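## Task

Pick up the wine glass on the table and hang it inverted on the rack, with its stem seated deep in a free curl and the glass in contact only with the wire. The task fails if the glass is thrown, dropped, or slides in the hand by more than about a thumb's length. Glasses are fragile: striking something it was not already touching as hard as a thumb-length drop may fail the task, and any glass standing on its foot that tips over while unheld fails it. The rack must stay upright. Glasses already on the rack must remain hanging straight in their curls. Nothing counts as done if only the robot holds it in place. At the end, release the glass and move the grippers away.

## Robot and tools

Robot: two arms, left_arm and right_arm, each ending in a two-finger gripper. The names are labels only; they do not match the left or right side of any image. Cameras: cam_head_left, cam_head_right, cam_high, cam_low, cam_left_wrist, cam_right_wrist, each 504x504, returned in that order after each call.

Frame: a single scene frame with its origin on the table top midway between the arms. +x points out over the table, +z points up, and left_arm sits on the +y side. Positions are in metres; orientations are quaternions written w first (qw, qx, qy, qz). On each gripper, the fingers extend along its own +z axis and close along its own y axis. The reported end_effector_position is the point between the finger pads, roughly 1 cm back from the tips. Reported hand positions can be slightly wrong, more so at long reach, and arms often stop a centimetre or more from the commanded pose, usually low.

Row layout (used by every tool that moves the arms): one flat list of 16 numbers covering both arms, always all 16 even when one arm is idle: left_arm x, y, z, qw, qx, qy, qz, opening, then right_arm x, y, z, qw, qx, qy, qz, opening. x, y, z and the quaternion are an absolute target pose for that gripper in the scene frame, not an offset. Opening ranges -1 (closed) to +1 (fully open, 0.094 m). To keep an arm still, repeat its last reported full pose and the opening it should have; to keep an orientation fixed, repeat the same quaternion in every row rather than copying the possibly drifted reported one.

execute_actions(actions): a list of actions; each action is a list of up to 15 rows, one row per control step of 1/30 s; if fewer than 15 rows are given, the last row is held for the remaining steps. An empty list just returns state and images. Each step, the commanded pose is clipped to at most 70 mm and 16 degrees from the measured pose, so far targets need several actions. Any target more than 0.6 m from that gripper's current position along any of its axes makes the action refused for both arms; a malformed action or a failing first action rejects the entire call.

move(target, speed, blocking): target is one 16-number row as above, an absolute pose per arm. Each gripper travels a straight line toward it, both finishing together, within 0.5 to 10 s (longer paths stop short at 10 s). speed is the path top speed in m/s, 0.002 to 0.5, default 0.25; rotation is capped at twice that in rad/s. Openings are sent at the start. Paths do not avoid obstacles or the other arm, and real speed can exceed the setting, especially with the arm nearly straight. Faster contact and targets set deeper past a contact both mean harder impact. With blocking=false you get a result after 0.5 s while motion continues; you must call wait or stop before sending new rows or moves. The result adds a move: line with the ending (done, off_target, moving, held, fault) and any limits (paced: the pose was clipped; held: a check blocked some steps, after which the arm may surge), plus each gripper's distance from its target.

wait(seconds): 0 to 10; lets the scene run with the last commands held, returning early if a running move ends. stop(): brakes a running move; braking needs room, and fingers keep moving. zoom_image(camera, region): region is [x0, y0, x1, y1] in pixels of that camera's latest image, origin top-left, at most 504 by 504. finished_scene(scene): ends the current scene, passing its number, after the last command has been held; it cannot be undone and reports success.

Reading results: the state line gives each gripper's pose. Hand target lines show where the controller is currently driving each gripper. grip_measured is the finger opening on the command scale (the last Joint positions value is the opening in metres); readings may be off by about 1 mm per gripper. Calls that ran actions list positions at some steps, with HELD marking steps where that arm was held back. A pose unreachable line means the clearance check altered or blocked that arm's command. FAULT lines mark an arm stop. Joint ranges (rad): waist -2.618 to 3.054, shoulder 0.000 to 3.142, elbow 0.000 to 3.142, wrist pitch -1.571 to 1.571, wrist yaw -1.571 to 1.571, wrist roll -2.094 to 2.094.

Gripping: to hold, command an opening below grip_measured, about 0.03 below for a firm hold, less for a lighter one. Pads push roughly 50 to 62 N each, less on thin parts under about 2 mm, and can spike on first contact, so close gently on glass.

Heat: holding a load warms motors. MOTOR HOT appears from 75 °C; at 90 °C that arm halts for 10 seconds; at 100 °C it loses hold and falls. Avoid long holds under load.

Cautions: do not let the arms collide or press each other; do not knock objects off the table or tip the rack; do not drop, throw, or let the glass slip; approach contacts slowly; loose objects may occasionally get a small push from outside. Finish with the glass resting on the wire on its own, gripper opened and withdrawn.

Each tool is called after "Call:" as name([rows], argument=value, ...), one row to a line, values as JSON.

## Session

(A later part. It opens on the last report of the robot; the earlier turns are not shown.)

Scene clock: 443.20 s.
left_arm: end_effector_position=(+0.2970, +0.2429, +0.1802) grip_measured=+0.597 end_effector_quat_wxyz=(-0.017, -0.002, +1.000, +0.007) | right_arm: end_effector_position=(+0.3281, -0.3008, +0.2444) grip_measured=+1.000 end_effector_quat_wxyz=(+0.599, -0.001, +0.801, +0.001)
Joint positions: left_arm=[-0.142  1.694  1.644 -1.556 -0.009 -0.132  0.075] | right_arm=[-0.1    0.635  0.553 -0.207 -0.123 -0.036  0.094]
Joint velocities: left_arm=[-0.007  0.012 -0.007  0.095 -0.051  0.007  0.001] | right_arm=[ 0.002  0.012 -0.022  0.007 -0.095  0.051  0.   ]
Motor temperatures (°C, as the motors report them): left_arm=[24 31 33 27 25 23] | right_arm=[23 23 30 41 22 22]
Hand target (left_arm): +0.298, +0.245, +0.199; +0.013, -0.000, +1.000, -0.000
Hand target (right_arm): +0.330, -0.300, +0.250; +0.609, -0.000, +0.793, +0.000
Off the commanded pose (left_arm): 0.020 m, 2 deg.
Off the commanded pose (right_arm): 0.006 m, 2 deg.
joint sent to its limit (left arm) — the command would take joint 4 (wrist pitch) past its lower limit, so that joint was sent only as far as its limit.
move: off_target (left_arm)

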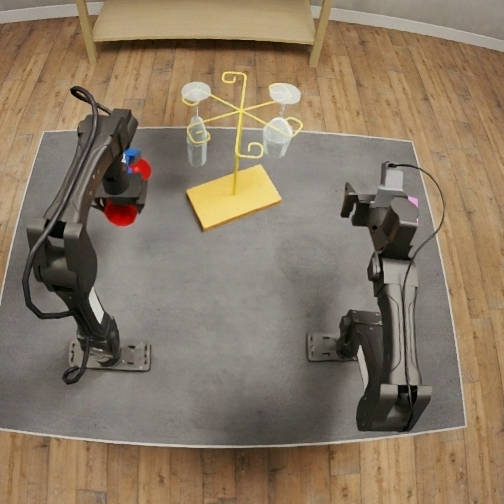

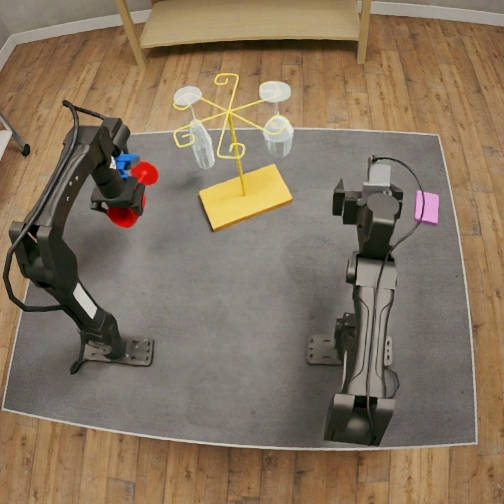

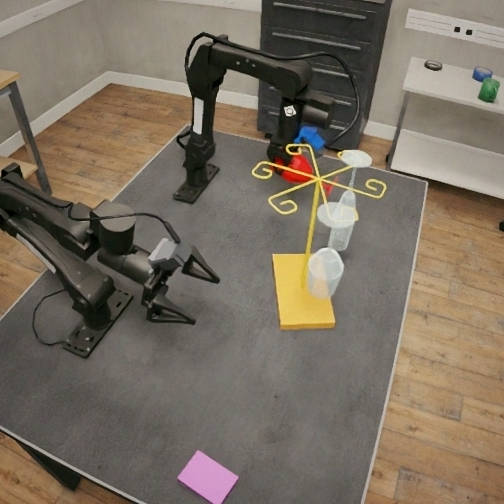

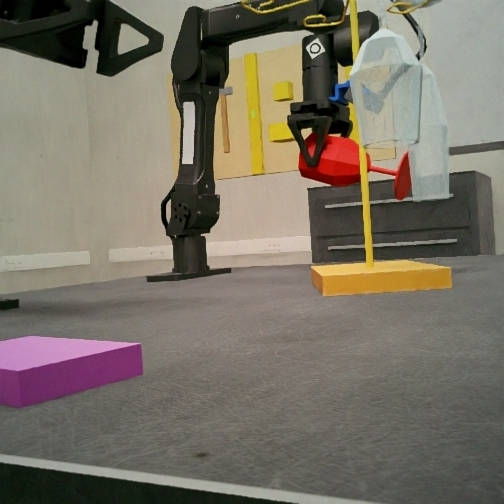

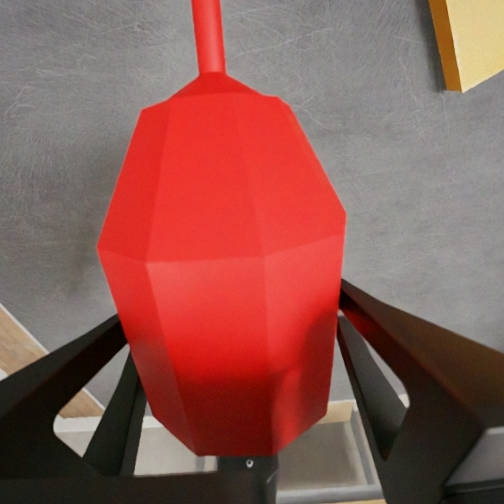

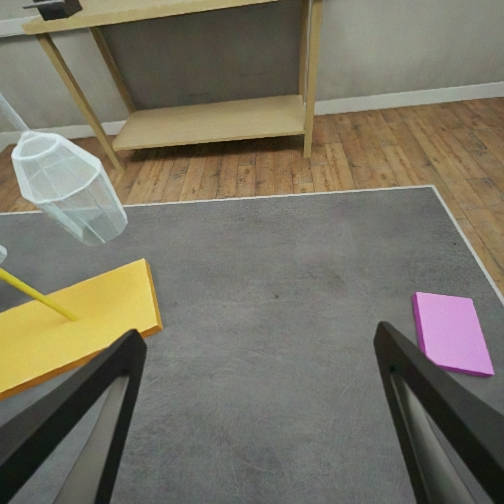

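Call:
move(target=[0.32,0.28,0.24, 0.793,0,0.609,0, 0.54, 0.33,-0.30,0.25, 0.609,0,0.793,0, 1], speed=0.2)

Scene clock: 461.90 s.
left_arm: end_effector_position=(+0.3202, +0.2777, +0.2364) grip_measured=+0.597 end_effector_quat_wxyz=(+0.784, -0.006, +0.621, -0.002) | right_arm: end_effector_position=(+0.3281, -0.3008, +0.2445) grip_measured=+1.000 end_effector_quat_wxyz=(+0.599, -0.001, +0.801, +0.001)
Joint positions: left_arm=[-0.03   0.993  0.063  1.161 -0.023 -0.007  0.075] | right_arm=[-0.1    0.635  0.553 -0.207 -0.123 -0.036  0.094]
Joint velocities: left_arm=[ 0.002 -0.002  0.012  0.022  0.007  0.022 -0.001] | right_arm=[ 0.007  0.002 -0.002 -0.022  0.037  0.007  0.   ]
Motor temperatures (°C, as the motors report them): left_arm=[24 31 34 28 25 23] | right_arm=[23 23 30 42 22 22]
Hand target (left_arm): +0.318, +0.280, +0.240; +0.792, -0.006, +0.610, +0.003
Hand target (right_arm): +0.330, -0.300, +0.250; +0.609, -0.000, +0.793, +0.000
Off the commanded pose (left_arm): 0.004 m, 2 deg.
Off the commanded pose (right_arm): 0.006 m, 1 deg.
move: done

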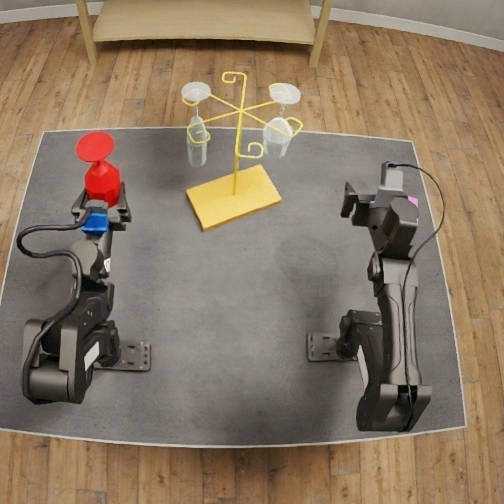

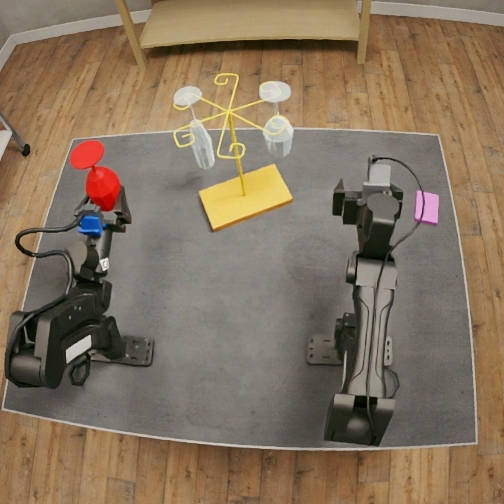

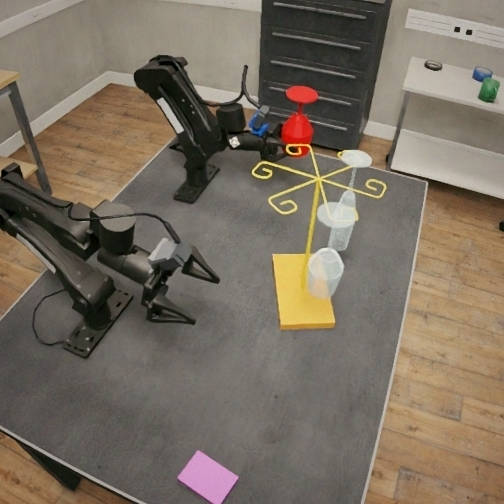

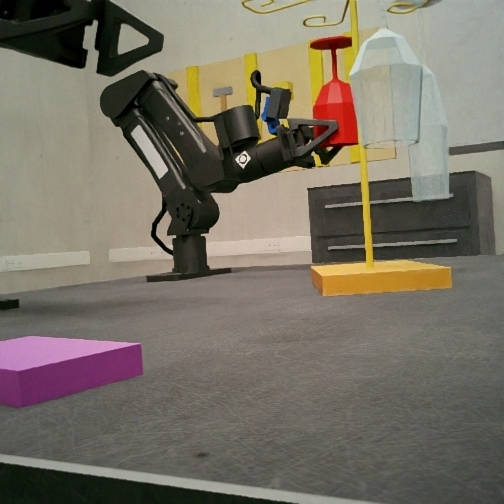

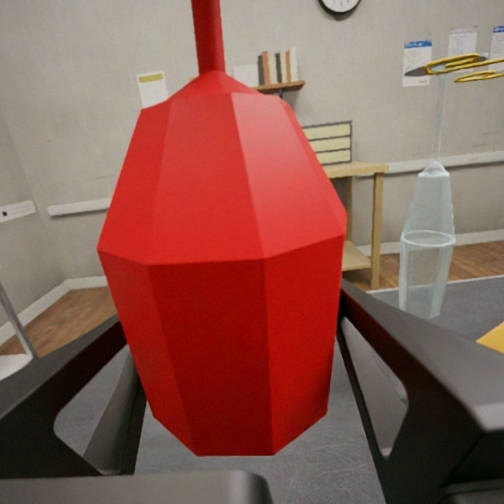

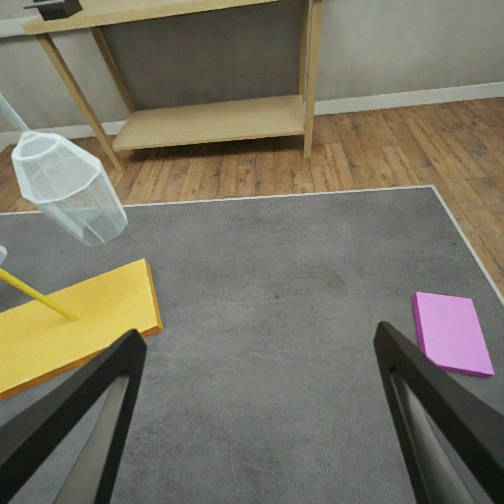

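Call:
zoom_image(camera="cam_head_left", region=[165,60,325,240])

Call:
zoom_image(camera="cam_high", region=[230,70,410,250])

Region (165, 60, 325, 240) of cam_head_left's 504x504 image, scaled by 2.800, with more detail than that image has.

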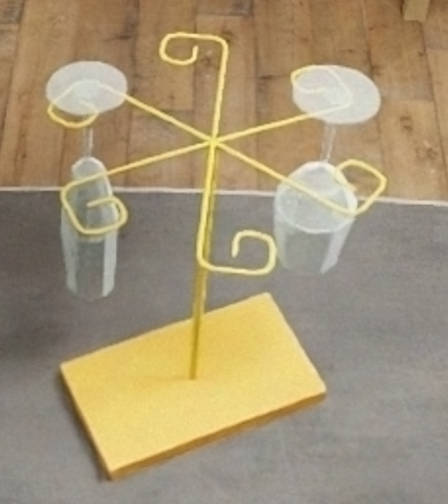

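Region (230, 70, 410, 250) of cam_high's 504x504 image, scaled by 2.800, with more detail than that image has.

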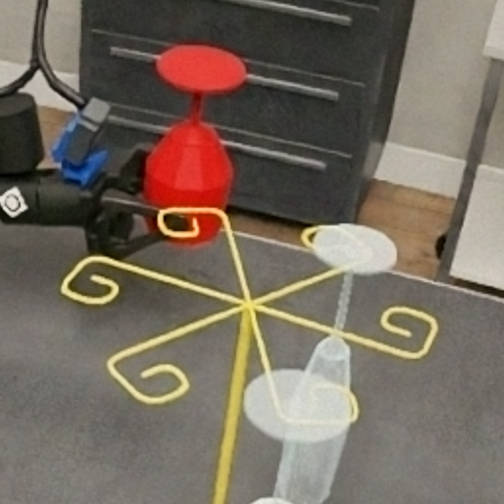

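Call:
move(target=[0.24,0.18,0.255, 0.766,0.158,0.588,-0.205, 0.54, 0.33,-0.30,0.25, 0.609,0,0.793,0, 1], speed=0.1)

Call:
zoom_image(camera="cam_head_left", region=[110,60,310,260])

Scene clock: 522.57 s.
left_arm: end_effector_position=(+0.2483, +0.1814, +0.2454) grip_measured=+0.597 end_effector_quat_wxyz=(+0.759, +0.155, +0.601, -0.197) | right_arm: end_effector_position=(+0.3281, -0.3008, +0.2444) grip_measured=+1.000 end_effector_quat_wxyz=(+0.599, -0.001, +0.801, +0.001)
Joint positions: left_arm=[-0.161  0.321  0.022  0.545  0.349 -0.087  0.075] | right_arm=[-0.1    0.635  0.553 -0.207 -0.123 -0.036  0.094]
Joint velocities: left_arm=[ 0.007 -0.002  0.017 -0.022  0.037  0.022  0.001] | right_arm=[ 0.007  0.002 -0.002 -0.037 -0.051  0.007  0.   ]
Motor temperatures (°C, as the motors report them): left_arm=[24 28 33 34 25 23] | right_arm=[23 23 30 42 22 22]
Hand target (left_arm): +0.243, +0.179, +0.254; +0.767, +0.157, +0.588, -0.206
Hand target (right_arm): +0.330, -0.300, +0.250; +0.609, -0.000, +0.793, +0.000
Off the commanded pose (left_arm): 0.013 m, 2 deg.
Off the commanded pose (right_arm): 0.006 m, 2 deg.
move: off_target (left_arm)

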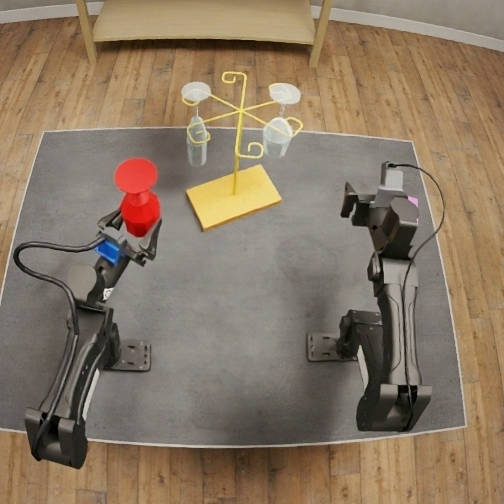

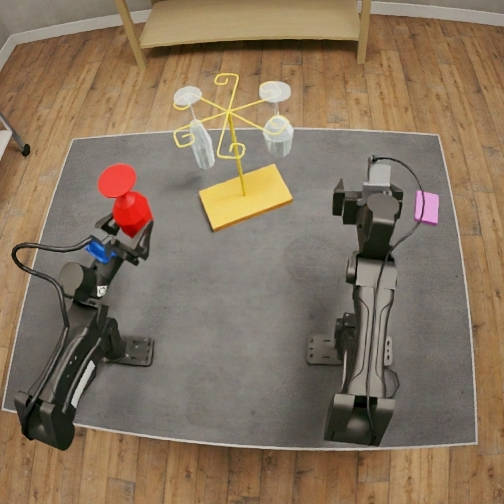

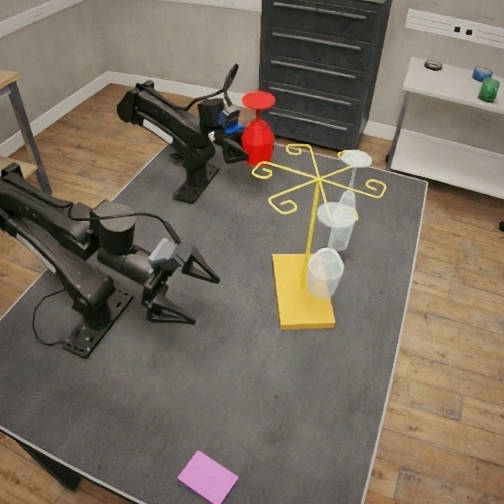

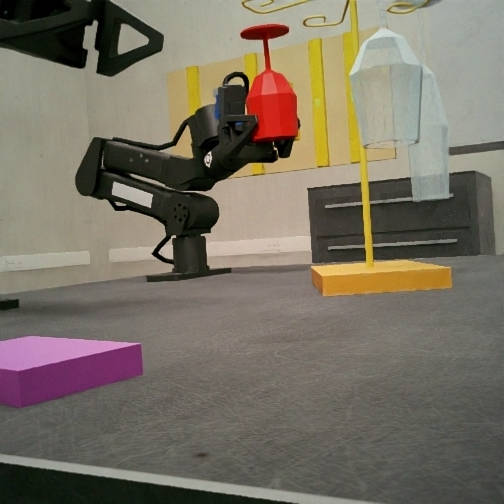

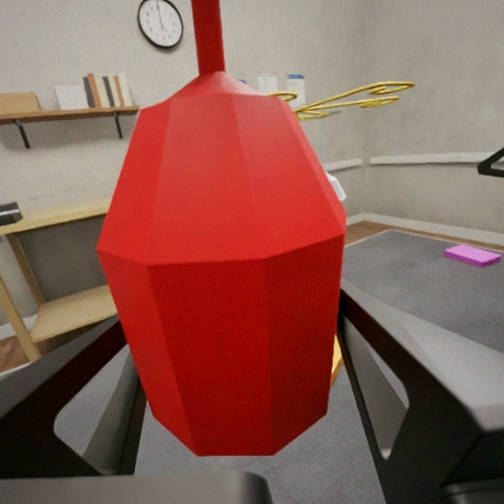

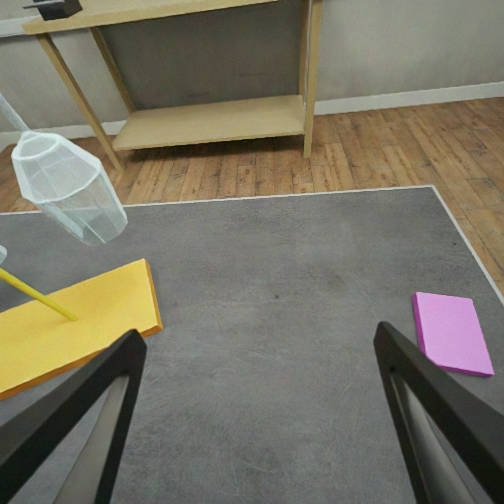

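Region (110, 60, 310, 260) of cam_head_left's 504x504 image, scaled by 2.520, with more detail than that image has.

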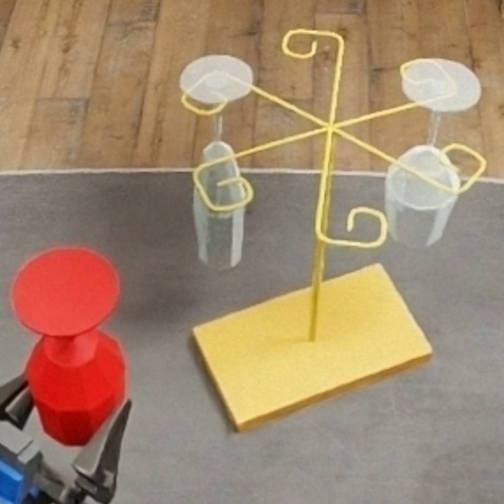

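Call:
move(target=[0.27,0.13,0.275, 0.766,0.158,0.588,-0.205, 0.54, 0.20,-0.22,0.29, 0.664,-0.242,0.664,0.242, 1], speed=0.08)

Call:
zoom_image(camera="cam_head_left", region=[110,60,310,260])

Scene clock: 551.23 s.
left_arm: end_effector_position=(+0.2701, +0.1337, +0.2488) grip_measured=+0.597 end_effector_quat_wxyz=(+0.743, +0.159, +0.618, -0.203) | right_arm: end_effector_position=(+0.2092, -0.2203, +0.2913) grip_measured=+1.000 end_effector_quat_wxyz=(+0.669, -0.219, +0.674, +0.226)
Joint positions: left_arm=[-0.5    0.697  0.111  0.773  0.032 -0.02   0.075] | right_arm=[-0.889  0.237  0.515 -0.472 -1.555 -0.183  0.094]
Joint velocities: left_arm=[ 0.002  0.007 -0.007  0.007 -0.007  0.007  0.001] | right_arm=[-0.027 -0.032  0.002 -0.095 -0.037  0.11   0.   ]
Motor temperatures (°C, as the motors report them): left_arm=[24 28 34 34 25 23] | right_arm=[23 23 30 42 22 22]
Hand target (left_arm): +0.269, +0.132, +0.275; +0.766, +0.156, +0.589, -0.206
Hand target (right_arm): +0.206, -0.216, +0.293; +0.670, -0.222, +0.671, +0.226
Off the commanded pose (left_arm): 0.026 m, 4 deg.
Off the commanded pose (right_arm): 0.009 m, 3 deg.
joint sent to its limit (right arm) — the command would take joint 5 (wrist yaw) past its lower limit, so that joint was sent only as far as its limit.
move: off_target (left_arm, right_arm)

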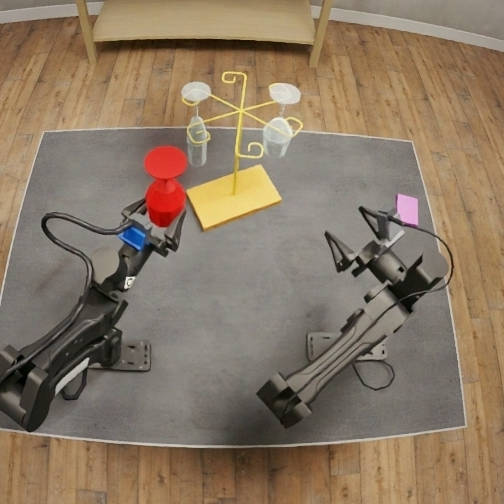

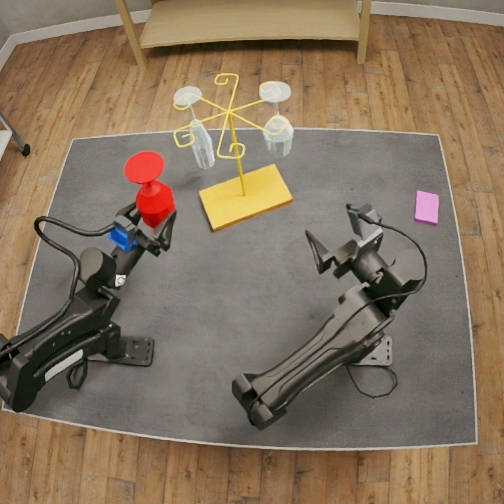

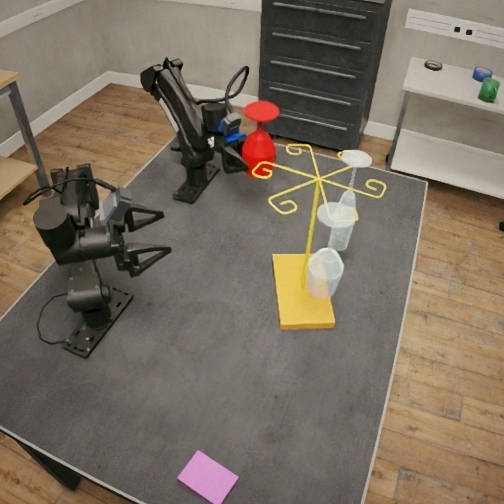

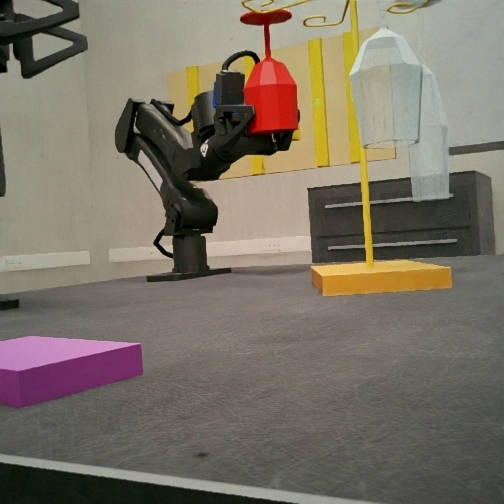

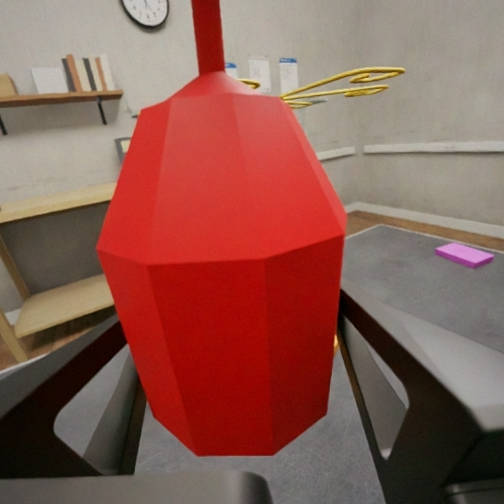

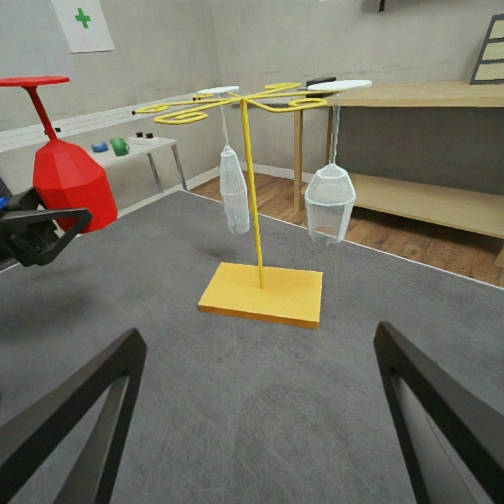

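Region (110, 60, 310, 260) of cam_head_left's 504x504 image, scaled by 2.520, with more detail than that image has.

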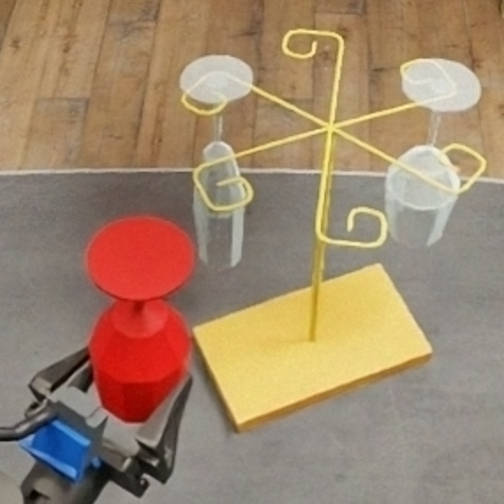

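Call:
move(target=[0.29,0.08,0.298, 0.775,0.158,0.575,-0.205, 0.54, 0.209,-0.22,0.291, 0.669,-0.219,0.674,0.226, 1], speed=0.05)

Call:
zoom_image(camera="cam_head_left", region=[110,60,310,260])

Call:
zoom_image(camera="cam_right_wrist", region=[0,40,300,260])

Scene clock: 590.77 s.
left_arm: end_effector_position=(+0.2904, +0.0843, +0.2731) grip_measured=+0.597 end_effector_quat_wxyz=(+0.754, +0.165, +0.604, -0.199) | right_arm: end_effector_position=(+0.2090, -0.2202, +0.2912) grip_measured=+1.000 end_effector_quat_wxyz=(+0.668, -0.217, +0.674, +0.228)
Joint positions: left_arm=[-0.697  1.014  0.263  0.97  -0.154  0.044  0.075] | right_arm=[-0.89   0.236  0.515 -0.474 -1.556 -0.177  0.094]
Joint velocities: left_arm=[ 0.012  0.007 -0.012  0.022  0.007  0.022  0.001] | right_arm=[ 0.002 -0.007 -0.017  0.051  0.022  0.037  0.   ]
Motor temperatures (°C, as the motors report them): left_arm=[24 27 37 37 25 23] | right_arm=[23 23 30 37 22 22]
Hand target (left_arm): +0.289, +0.082, +0.298; +0.775, +0.157, +0.577, -0.206
Hand target (right_arm): +0.209, -0.220, +0.291; +0.669, -0.219, +0.674, +0.226
Off the commanded pose (left_arm): 0.025 m, 4 deg.
Off the commanded pose (right_arm): 0.000 m, 0 deg.
move: off_target (left_arm)

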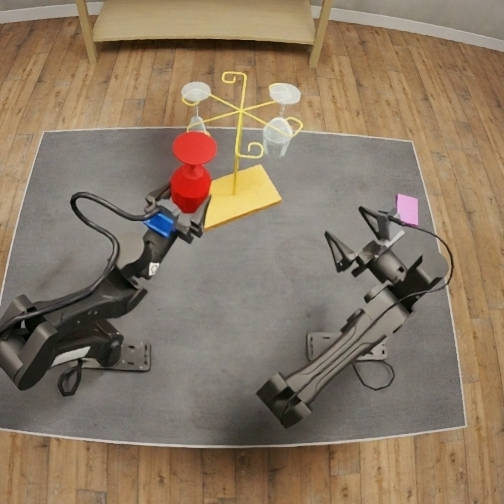

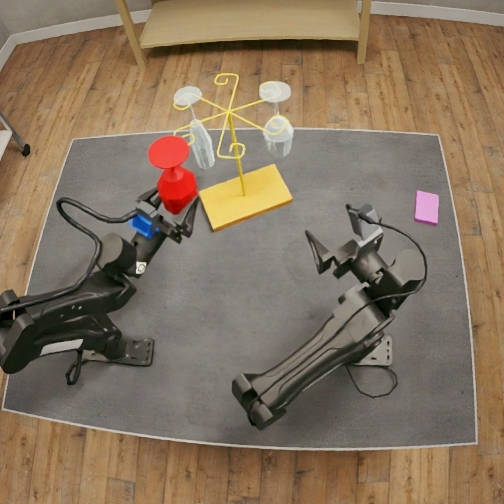

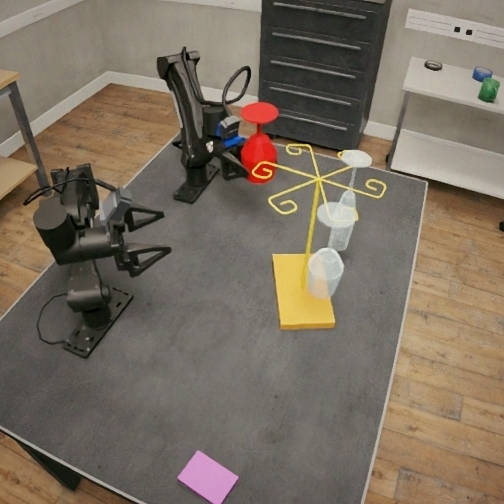

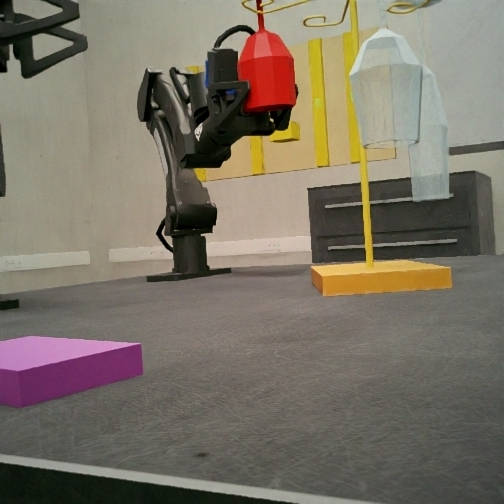

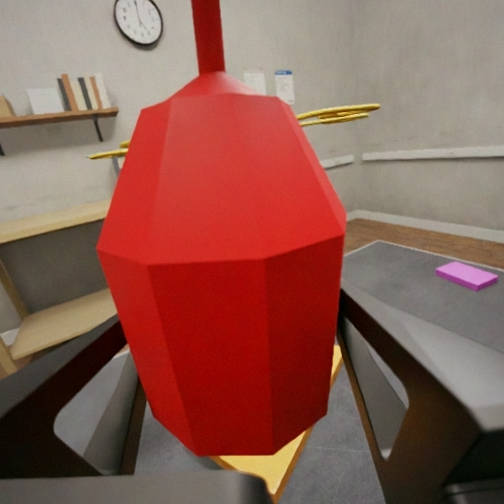

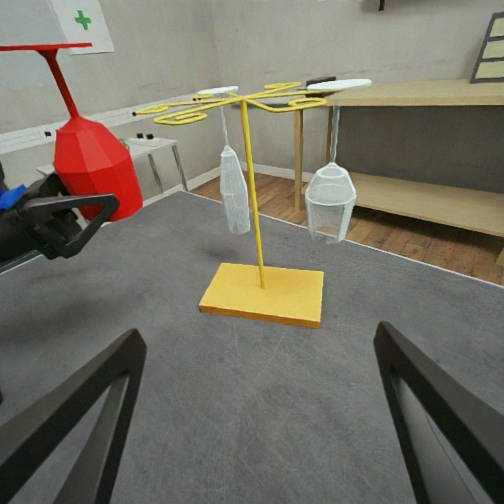

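Region (110, 60, 310, 260) of cam_head_left's 504x504 image, scaled by 2.520, with more detail than that image has.

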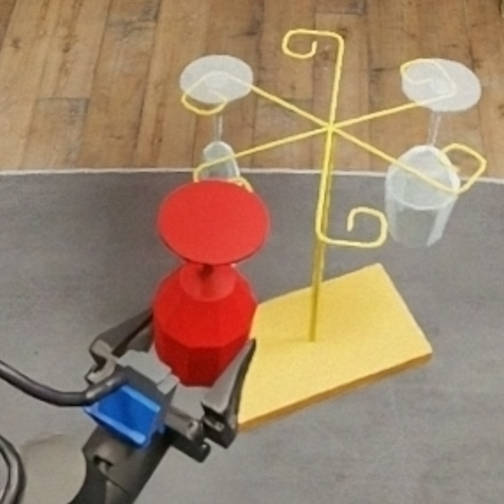

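Region (0, 40, 300, 260) of cam_right_wrist's 504x504 image, scaled by 1.680, with more detail than that image has; it fills the top 370 rows of this view, and the rest is white.

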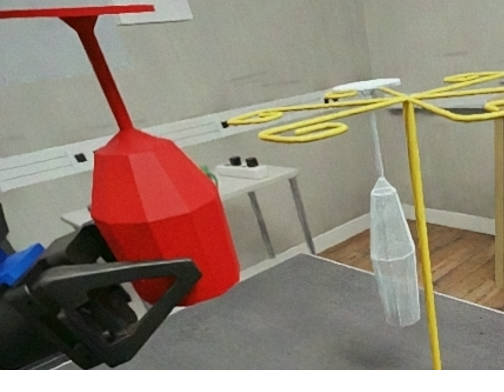

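Call:
move(target=[0.29,0.075,0.255, 0.775,0.158,0.575,-0.205, 0.54, 0.209,-0.22,0.291, 0.669,-0.219,0.674,0.226, 1], speed=0.03)

Call:
zoom_image(camera="cam_head_left", region=[110,60,310,260])

Call:
zoom_image(camera="cam_right_wrist", region=[0,40,300,260])

Scene clock: 620.53 s.
left_arm: end_effector_position=(+0.2941, +0.0758, +0.2515) grip_measured=+0.597 end_effector_quat_wxyz=(+0.768, +0.159, +0.587, -0.203) | right_arm: end_effector_position=(+0.2090, -0.2202, +0.2912) grip_measured=+1.000 end_effector_quat_wxyz=(+0.668, -0.217, +0.674, +0.228)
Joint positions: left_arm=[-0.722  1.257  0.203  1.323 -0.179  0.055  0.075] | right_arm=[-0.89   0.236  0.515 -0.474 -1.556 -0.177  0.094]
Joint velocities: left_arm=[-0.002 -0.007 -0.022  0.037 -0.051  0.007 -0.001] | right_arm=[-0.017 -0.007 -0.007  0.051  0.007  0.139  0.   ]
Motor temperatures (°C, as the motors report them): left_arm=[24 27 37 38 25 23] | right_arm=[23 23 30 36 22 22]
Hand target (left_arm): +0.290, +0.075, +0.255; +0.775, +0.158, +0.576, -0.205
Hand target (right_arm): +0.209, -0.220, +0.291; +0.669, -0.219, +0.674, +0.226
Off the commanded pose (left_arm): 0.005 m, 2 deg.
Off the commanded pose (right_arm): 0.000 m, 0 deg.
move: done

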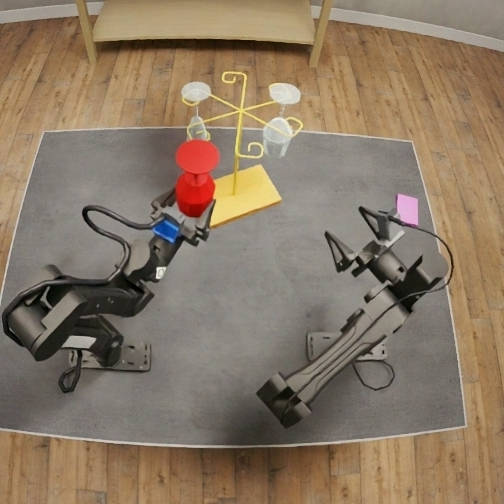

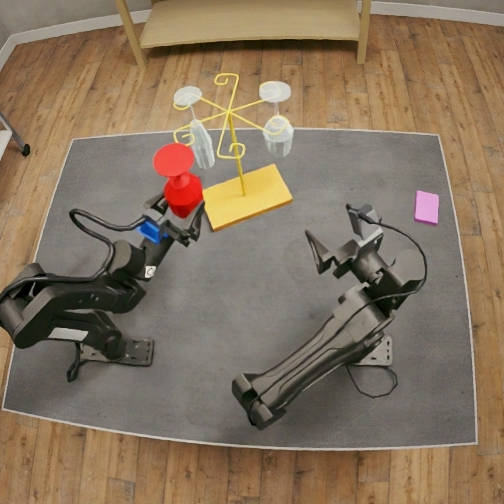

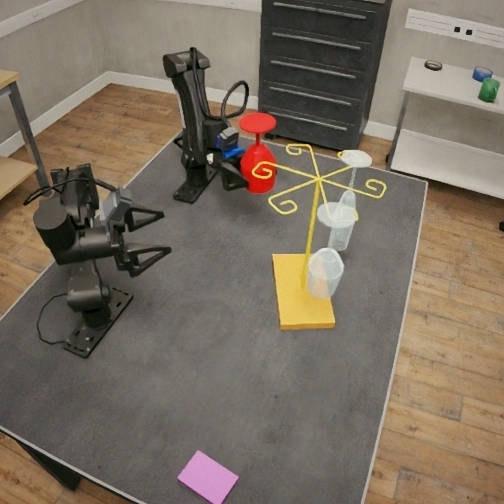

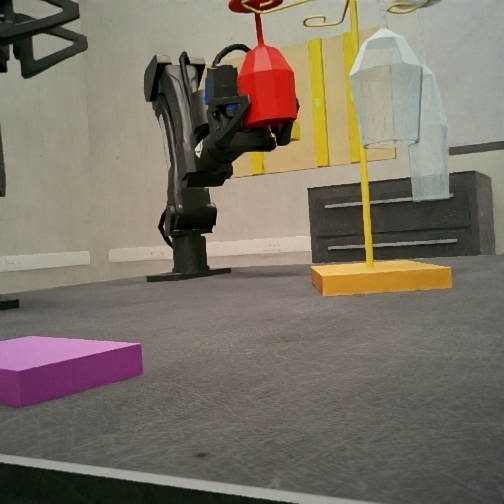

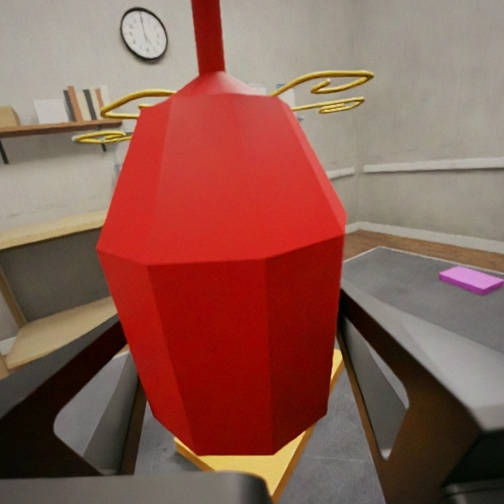

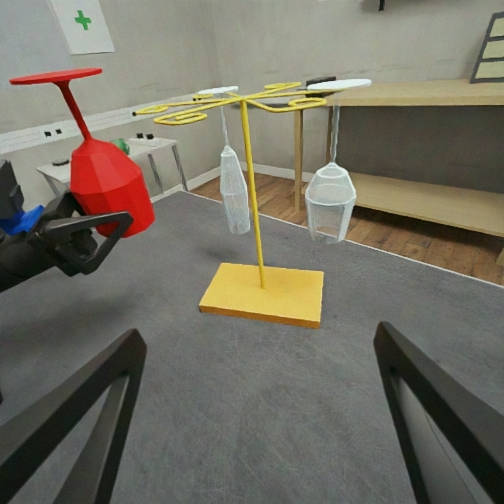

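Region (110, 60, 310, 260) of cam_head_left's 504x504 image, scaled by 2.520, with more detail than that image has.

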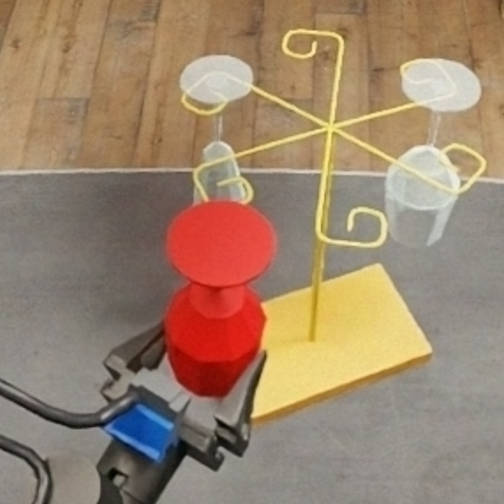

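Region (0, 40, 300, 260) of cam_right_wrist's 504x504 image, scaled by 1.680, with more detail than that image has; it fills the top 370 rows of this view, and the rest is white.

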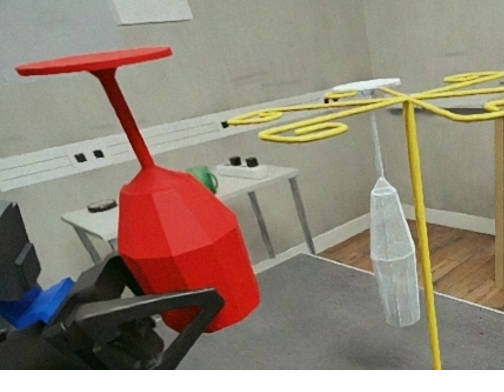

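Call:
move(target=[0.315,0.028,0.255, 0.755,0.162,0.603,-0.202, 0.54, 0.209,-0.22,0.291, 0.669,-0.219,0.674,0.226, 1], speed=0.025)

Call:
zoom_image(camera="cam_head_left", region=[140,60,300,220])

Call:
zoom_image(camera="cam_right_wrist", region=[0,40,300,260])

Call:
zoom_image(camera="cam_high", region=[210,80,390,260])

Scene clock: 642.50 s.
left_arm: end_effector_position=(+0.3138, +0.0350, +0.2435) grip_measured=+0.597 end_effector_quat_wxyz=(+0.746, +0.164, +0.614, -0.198) | right_arm: end_effector_position=(+0.2090, -0.2202, +0.2912) grip_measured=+1.000 end_effector_quat_wxyz=(+0.668, -0.217, +0.674, +0.228)
Joint positions: left_arm=[-0.808  1.409  0.352  1.258 -0.268  0.055  0.075] | right_arm=[-0.89   0.236  0.515 -0.474 -1.556 -0.177  0.094]
Joint velocities: left_arm=[-0.007 -0.007  0.002  0.037  0.051 -0.037  0.001] | right_arm=[-0.002  0.002  0.007 -0.007  0.037 -0.051  0.   ]
Motor temperatures (°C, as the motors report them): left_arm=[24 27 35 38 25 23] | right_arm=[23 23 30 35 22 22]
Hand target (left_arm): +0.315, +0.029, +0.255; +0.754, +0.162, +0.603, -0.202
Hand target (right_arm): +0.209, -0.220, +0.291; +0.669, -0.219, +0.674, +0.226
Off the commanded pose (left_arm): 0.014 m, 2 deg.
Off the commanded pose (right_arm): 0.000 m, 0 deg.
move: off_target (left_arm)

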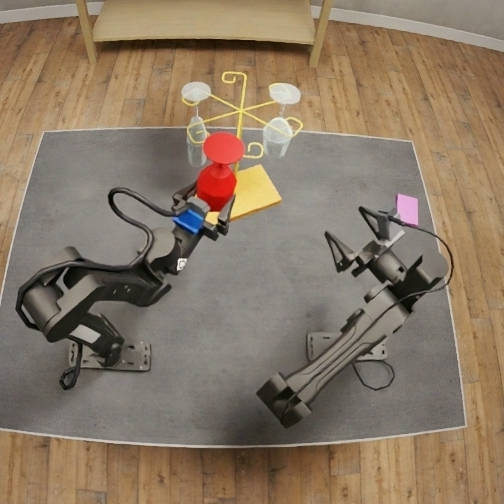

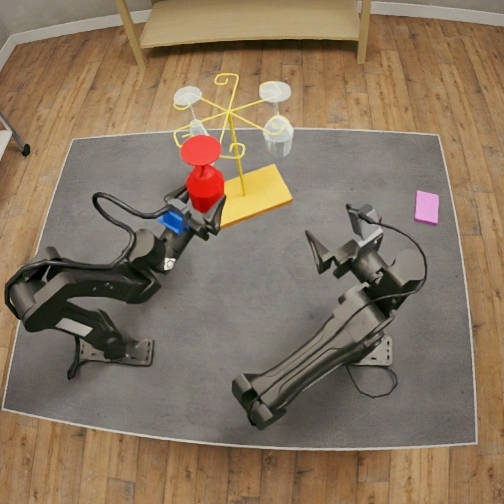

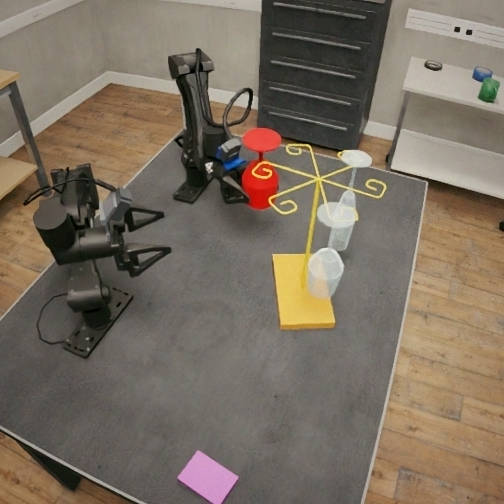

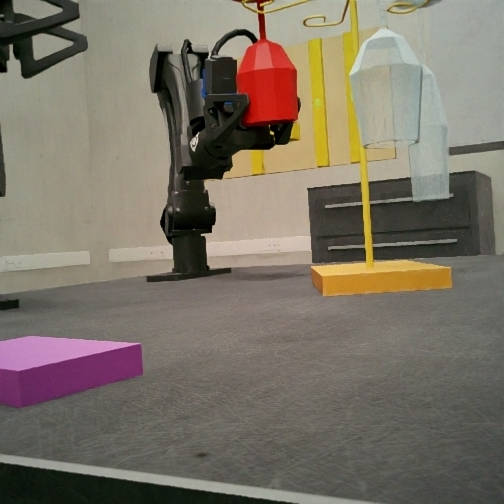

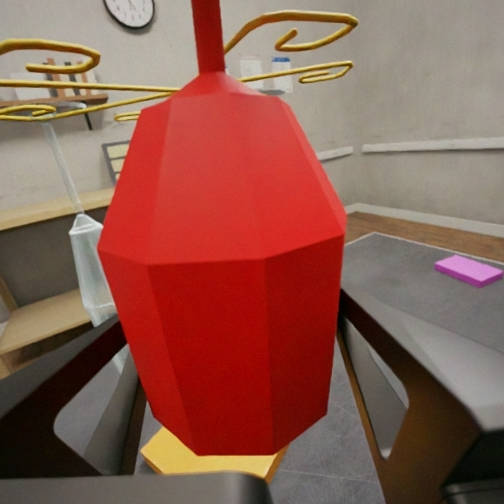

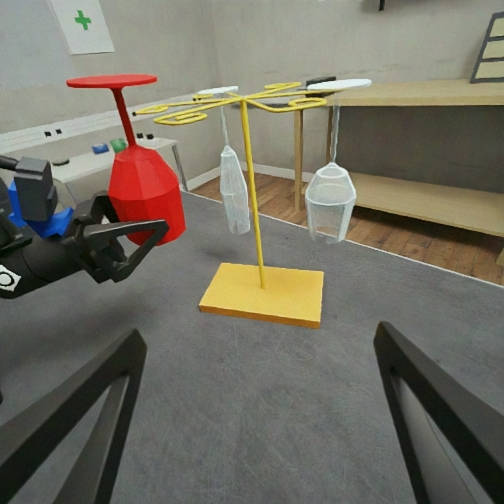

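Region (140, 60, 300, 220) of cam_head_left's 504x504 image, scaled by 3.150, with more detail than that image has.

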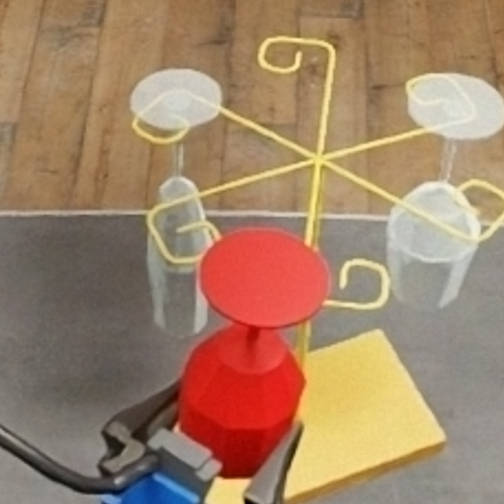

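Region (0, 40, 300, 260) of cam_right_wrist's 504x504 image, scaled by 1.680, with more detail than that image has; it fills the top 370 rows of this view, and the rest is white.

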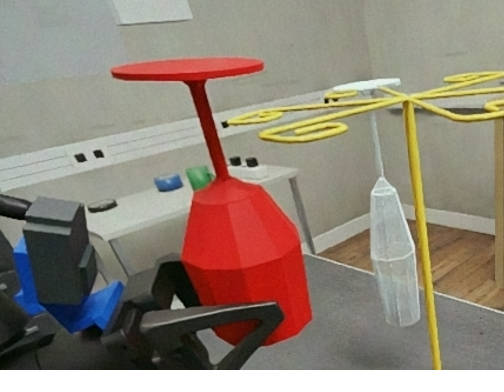

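Region (210, 80, 390, 260) of cam_high's 504x504 image, scaled by 2.800, with more detail than that image has.

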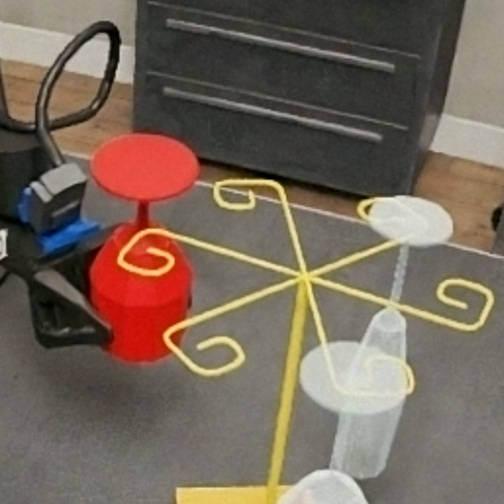

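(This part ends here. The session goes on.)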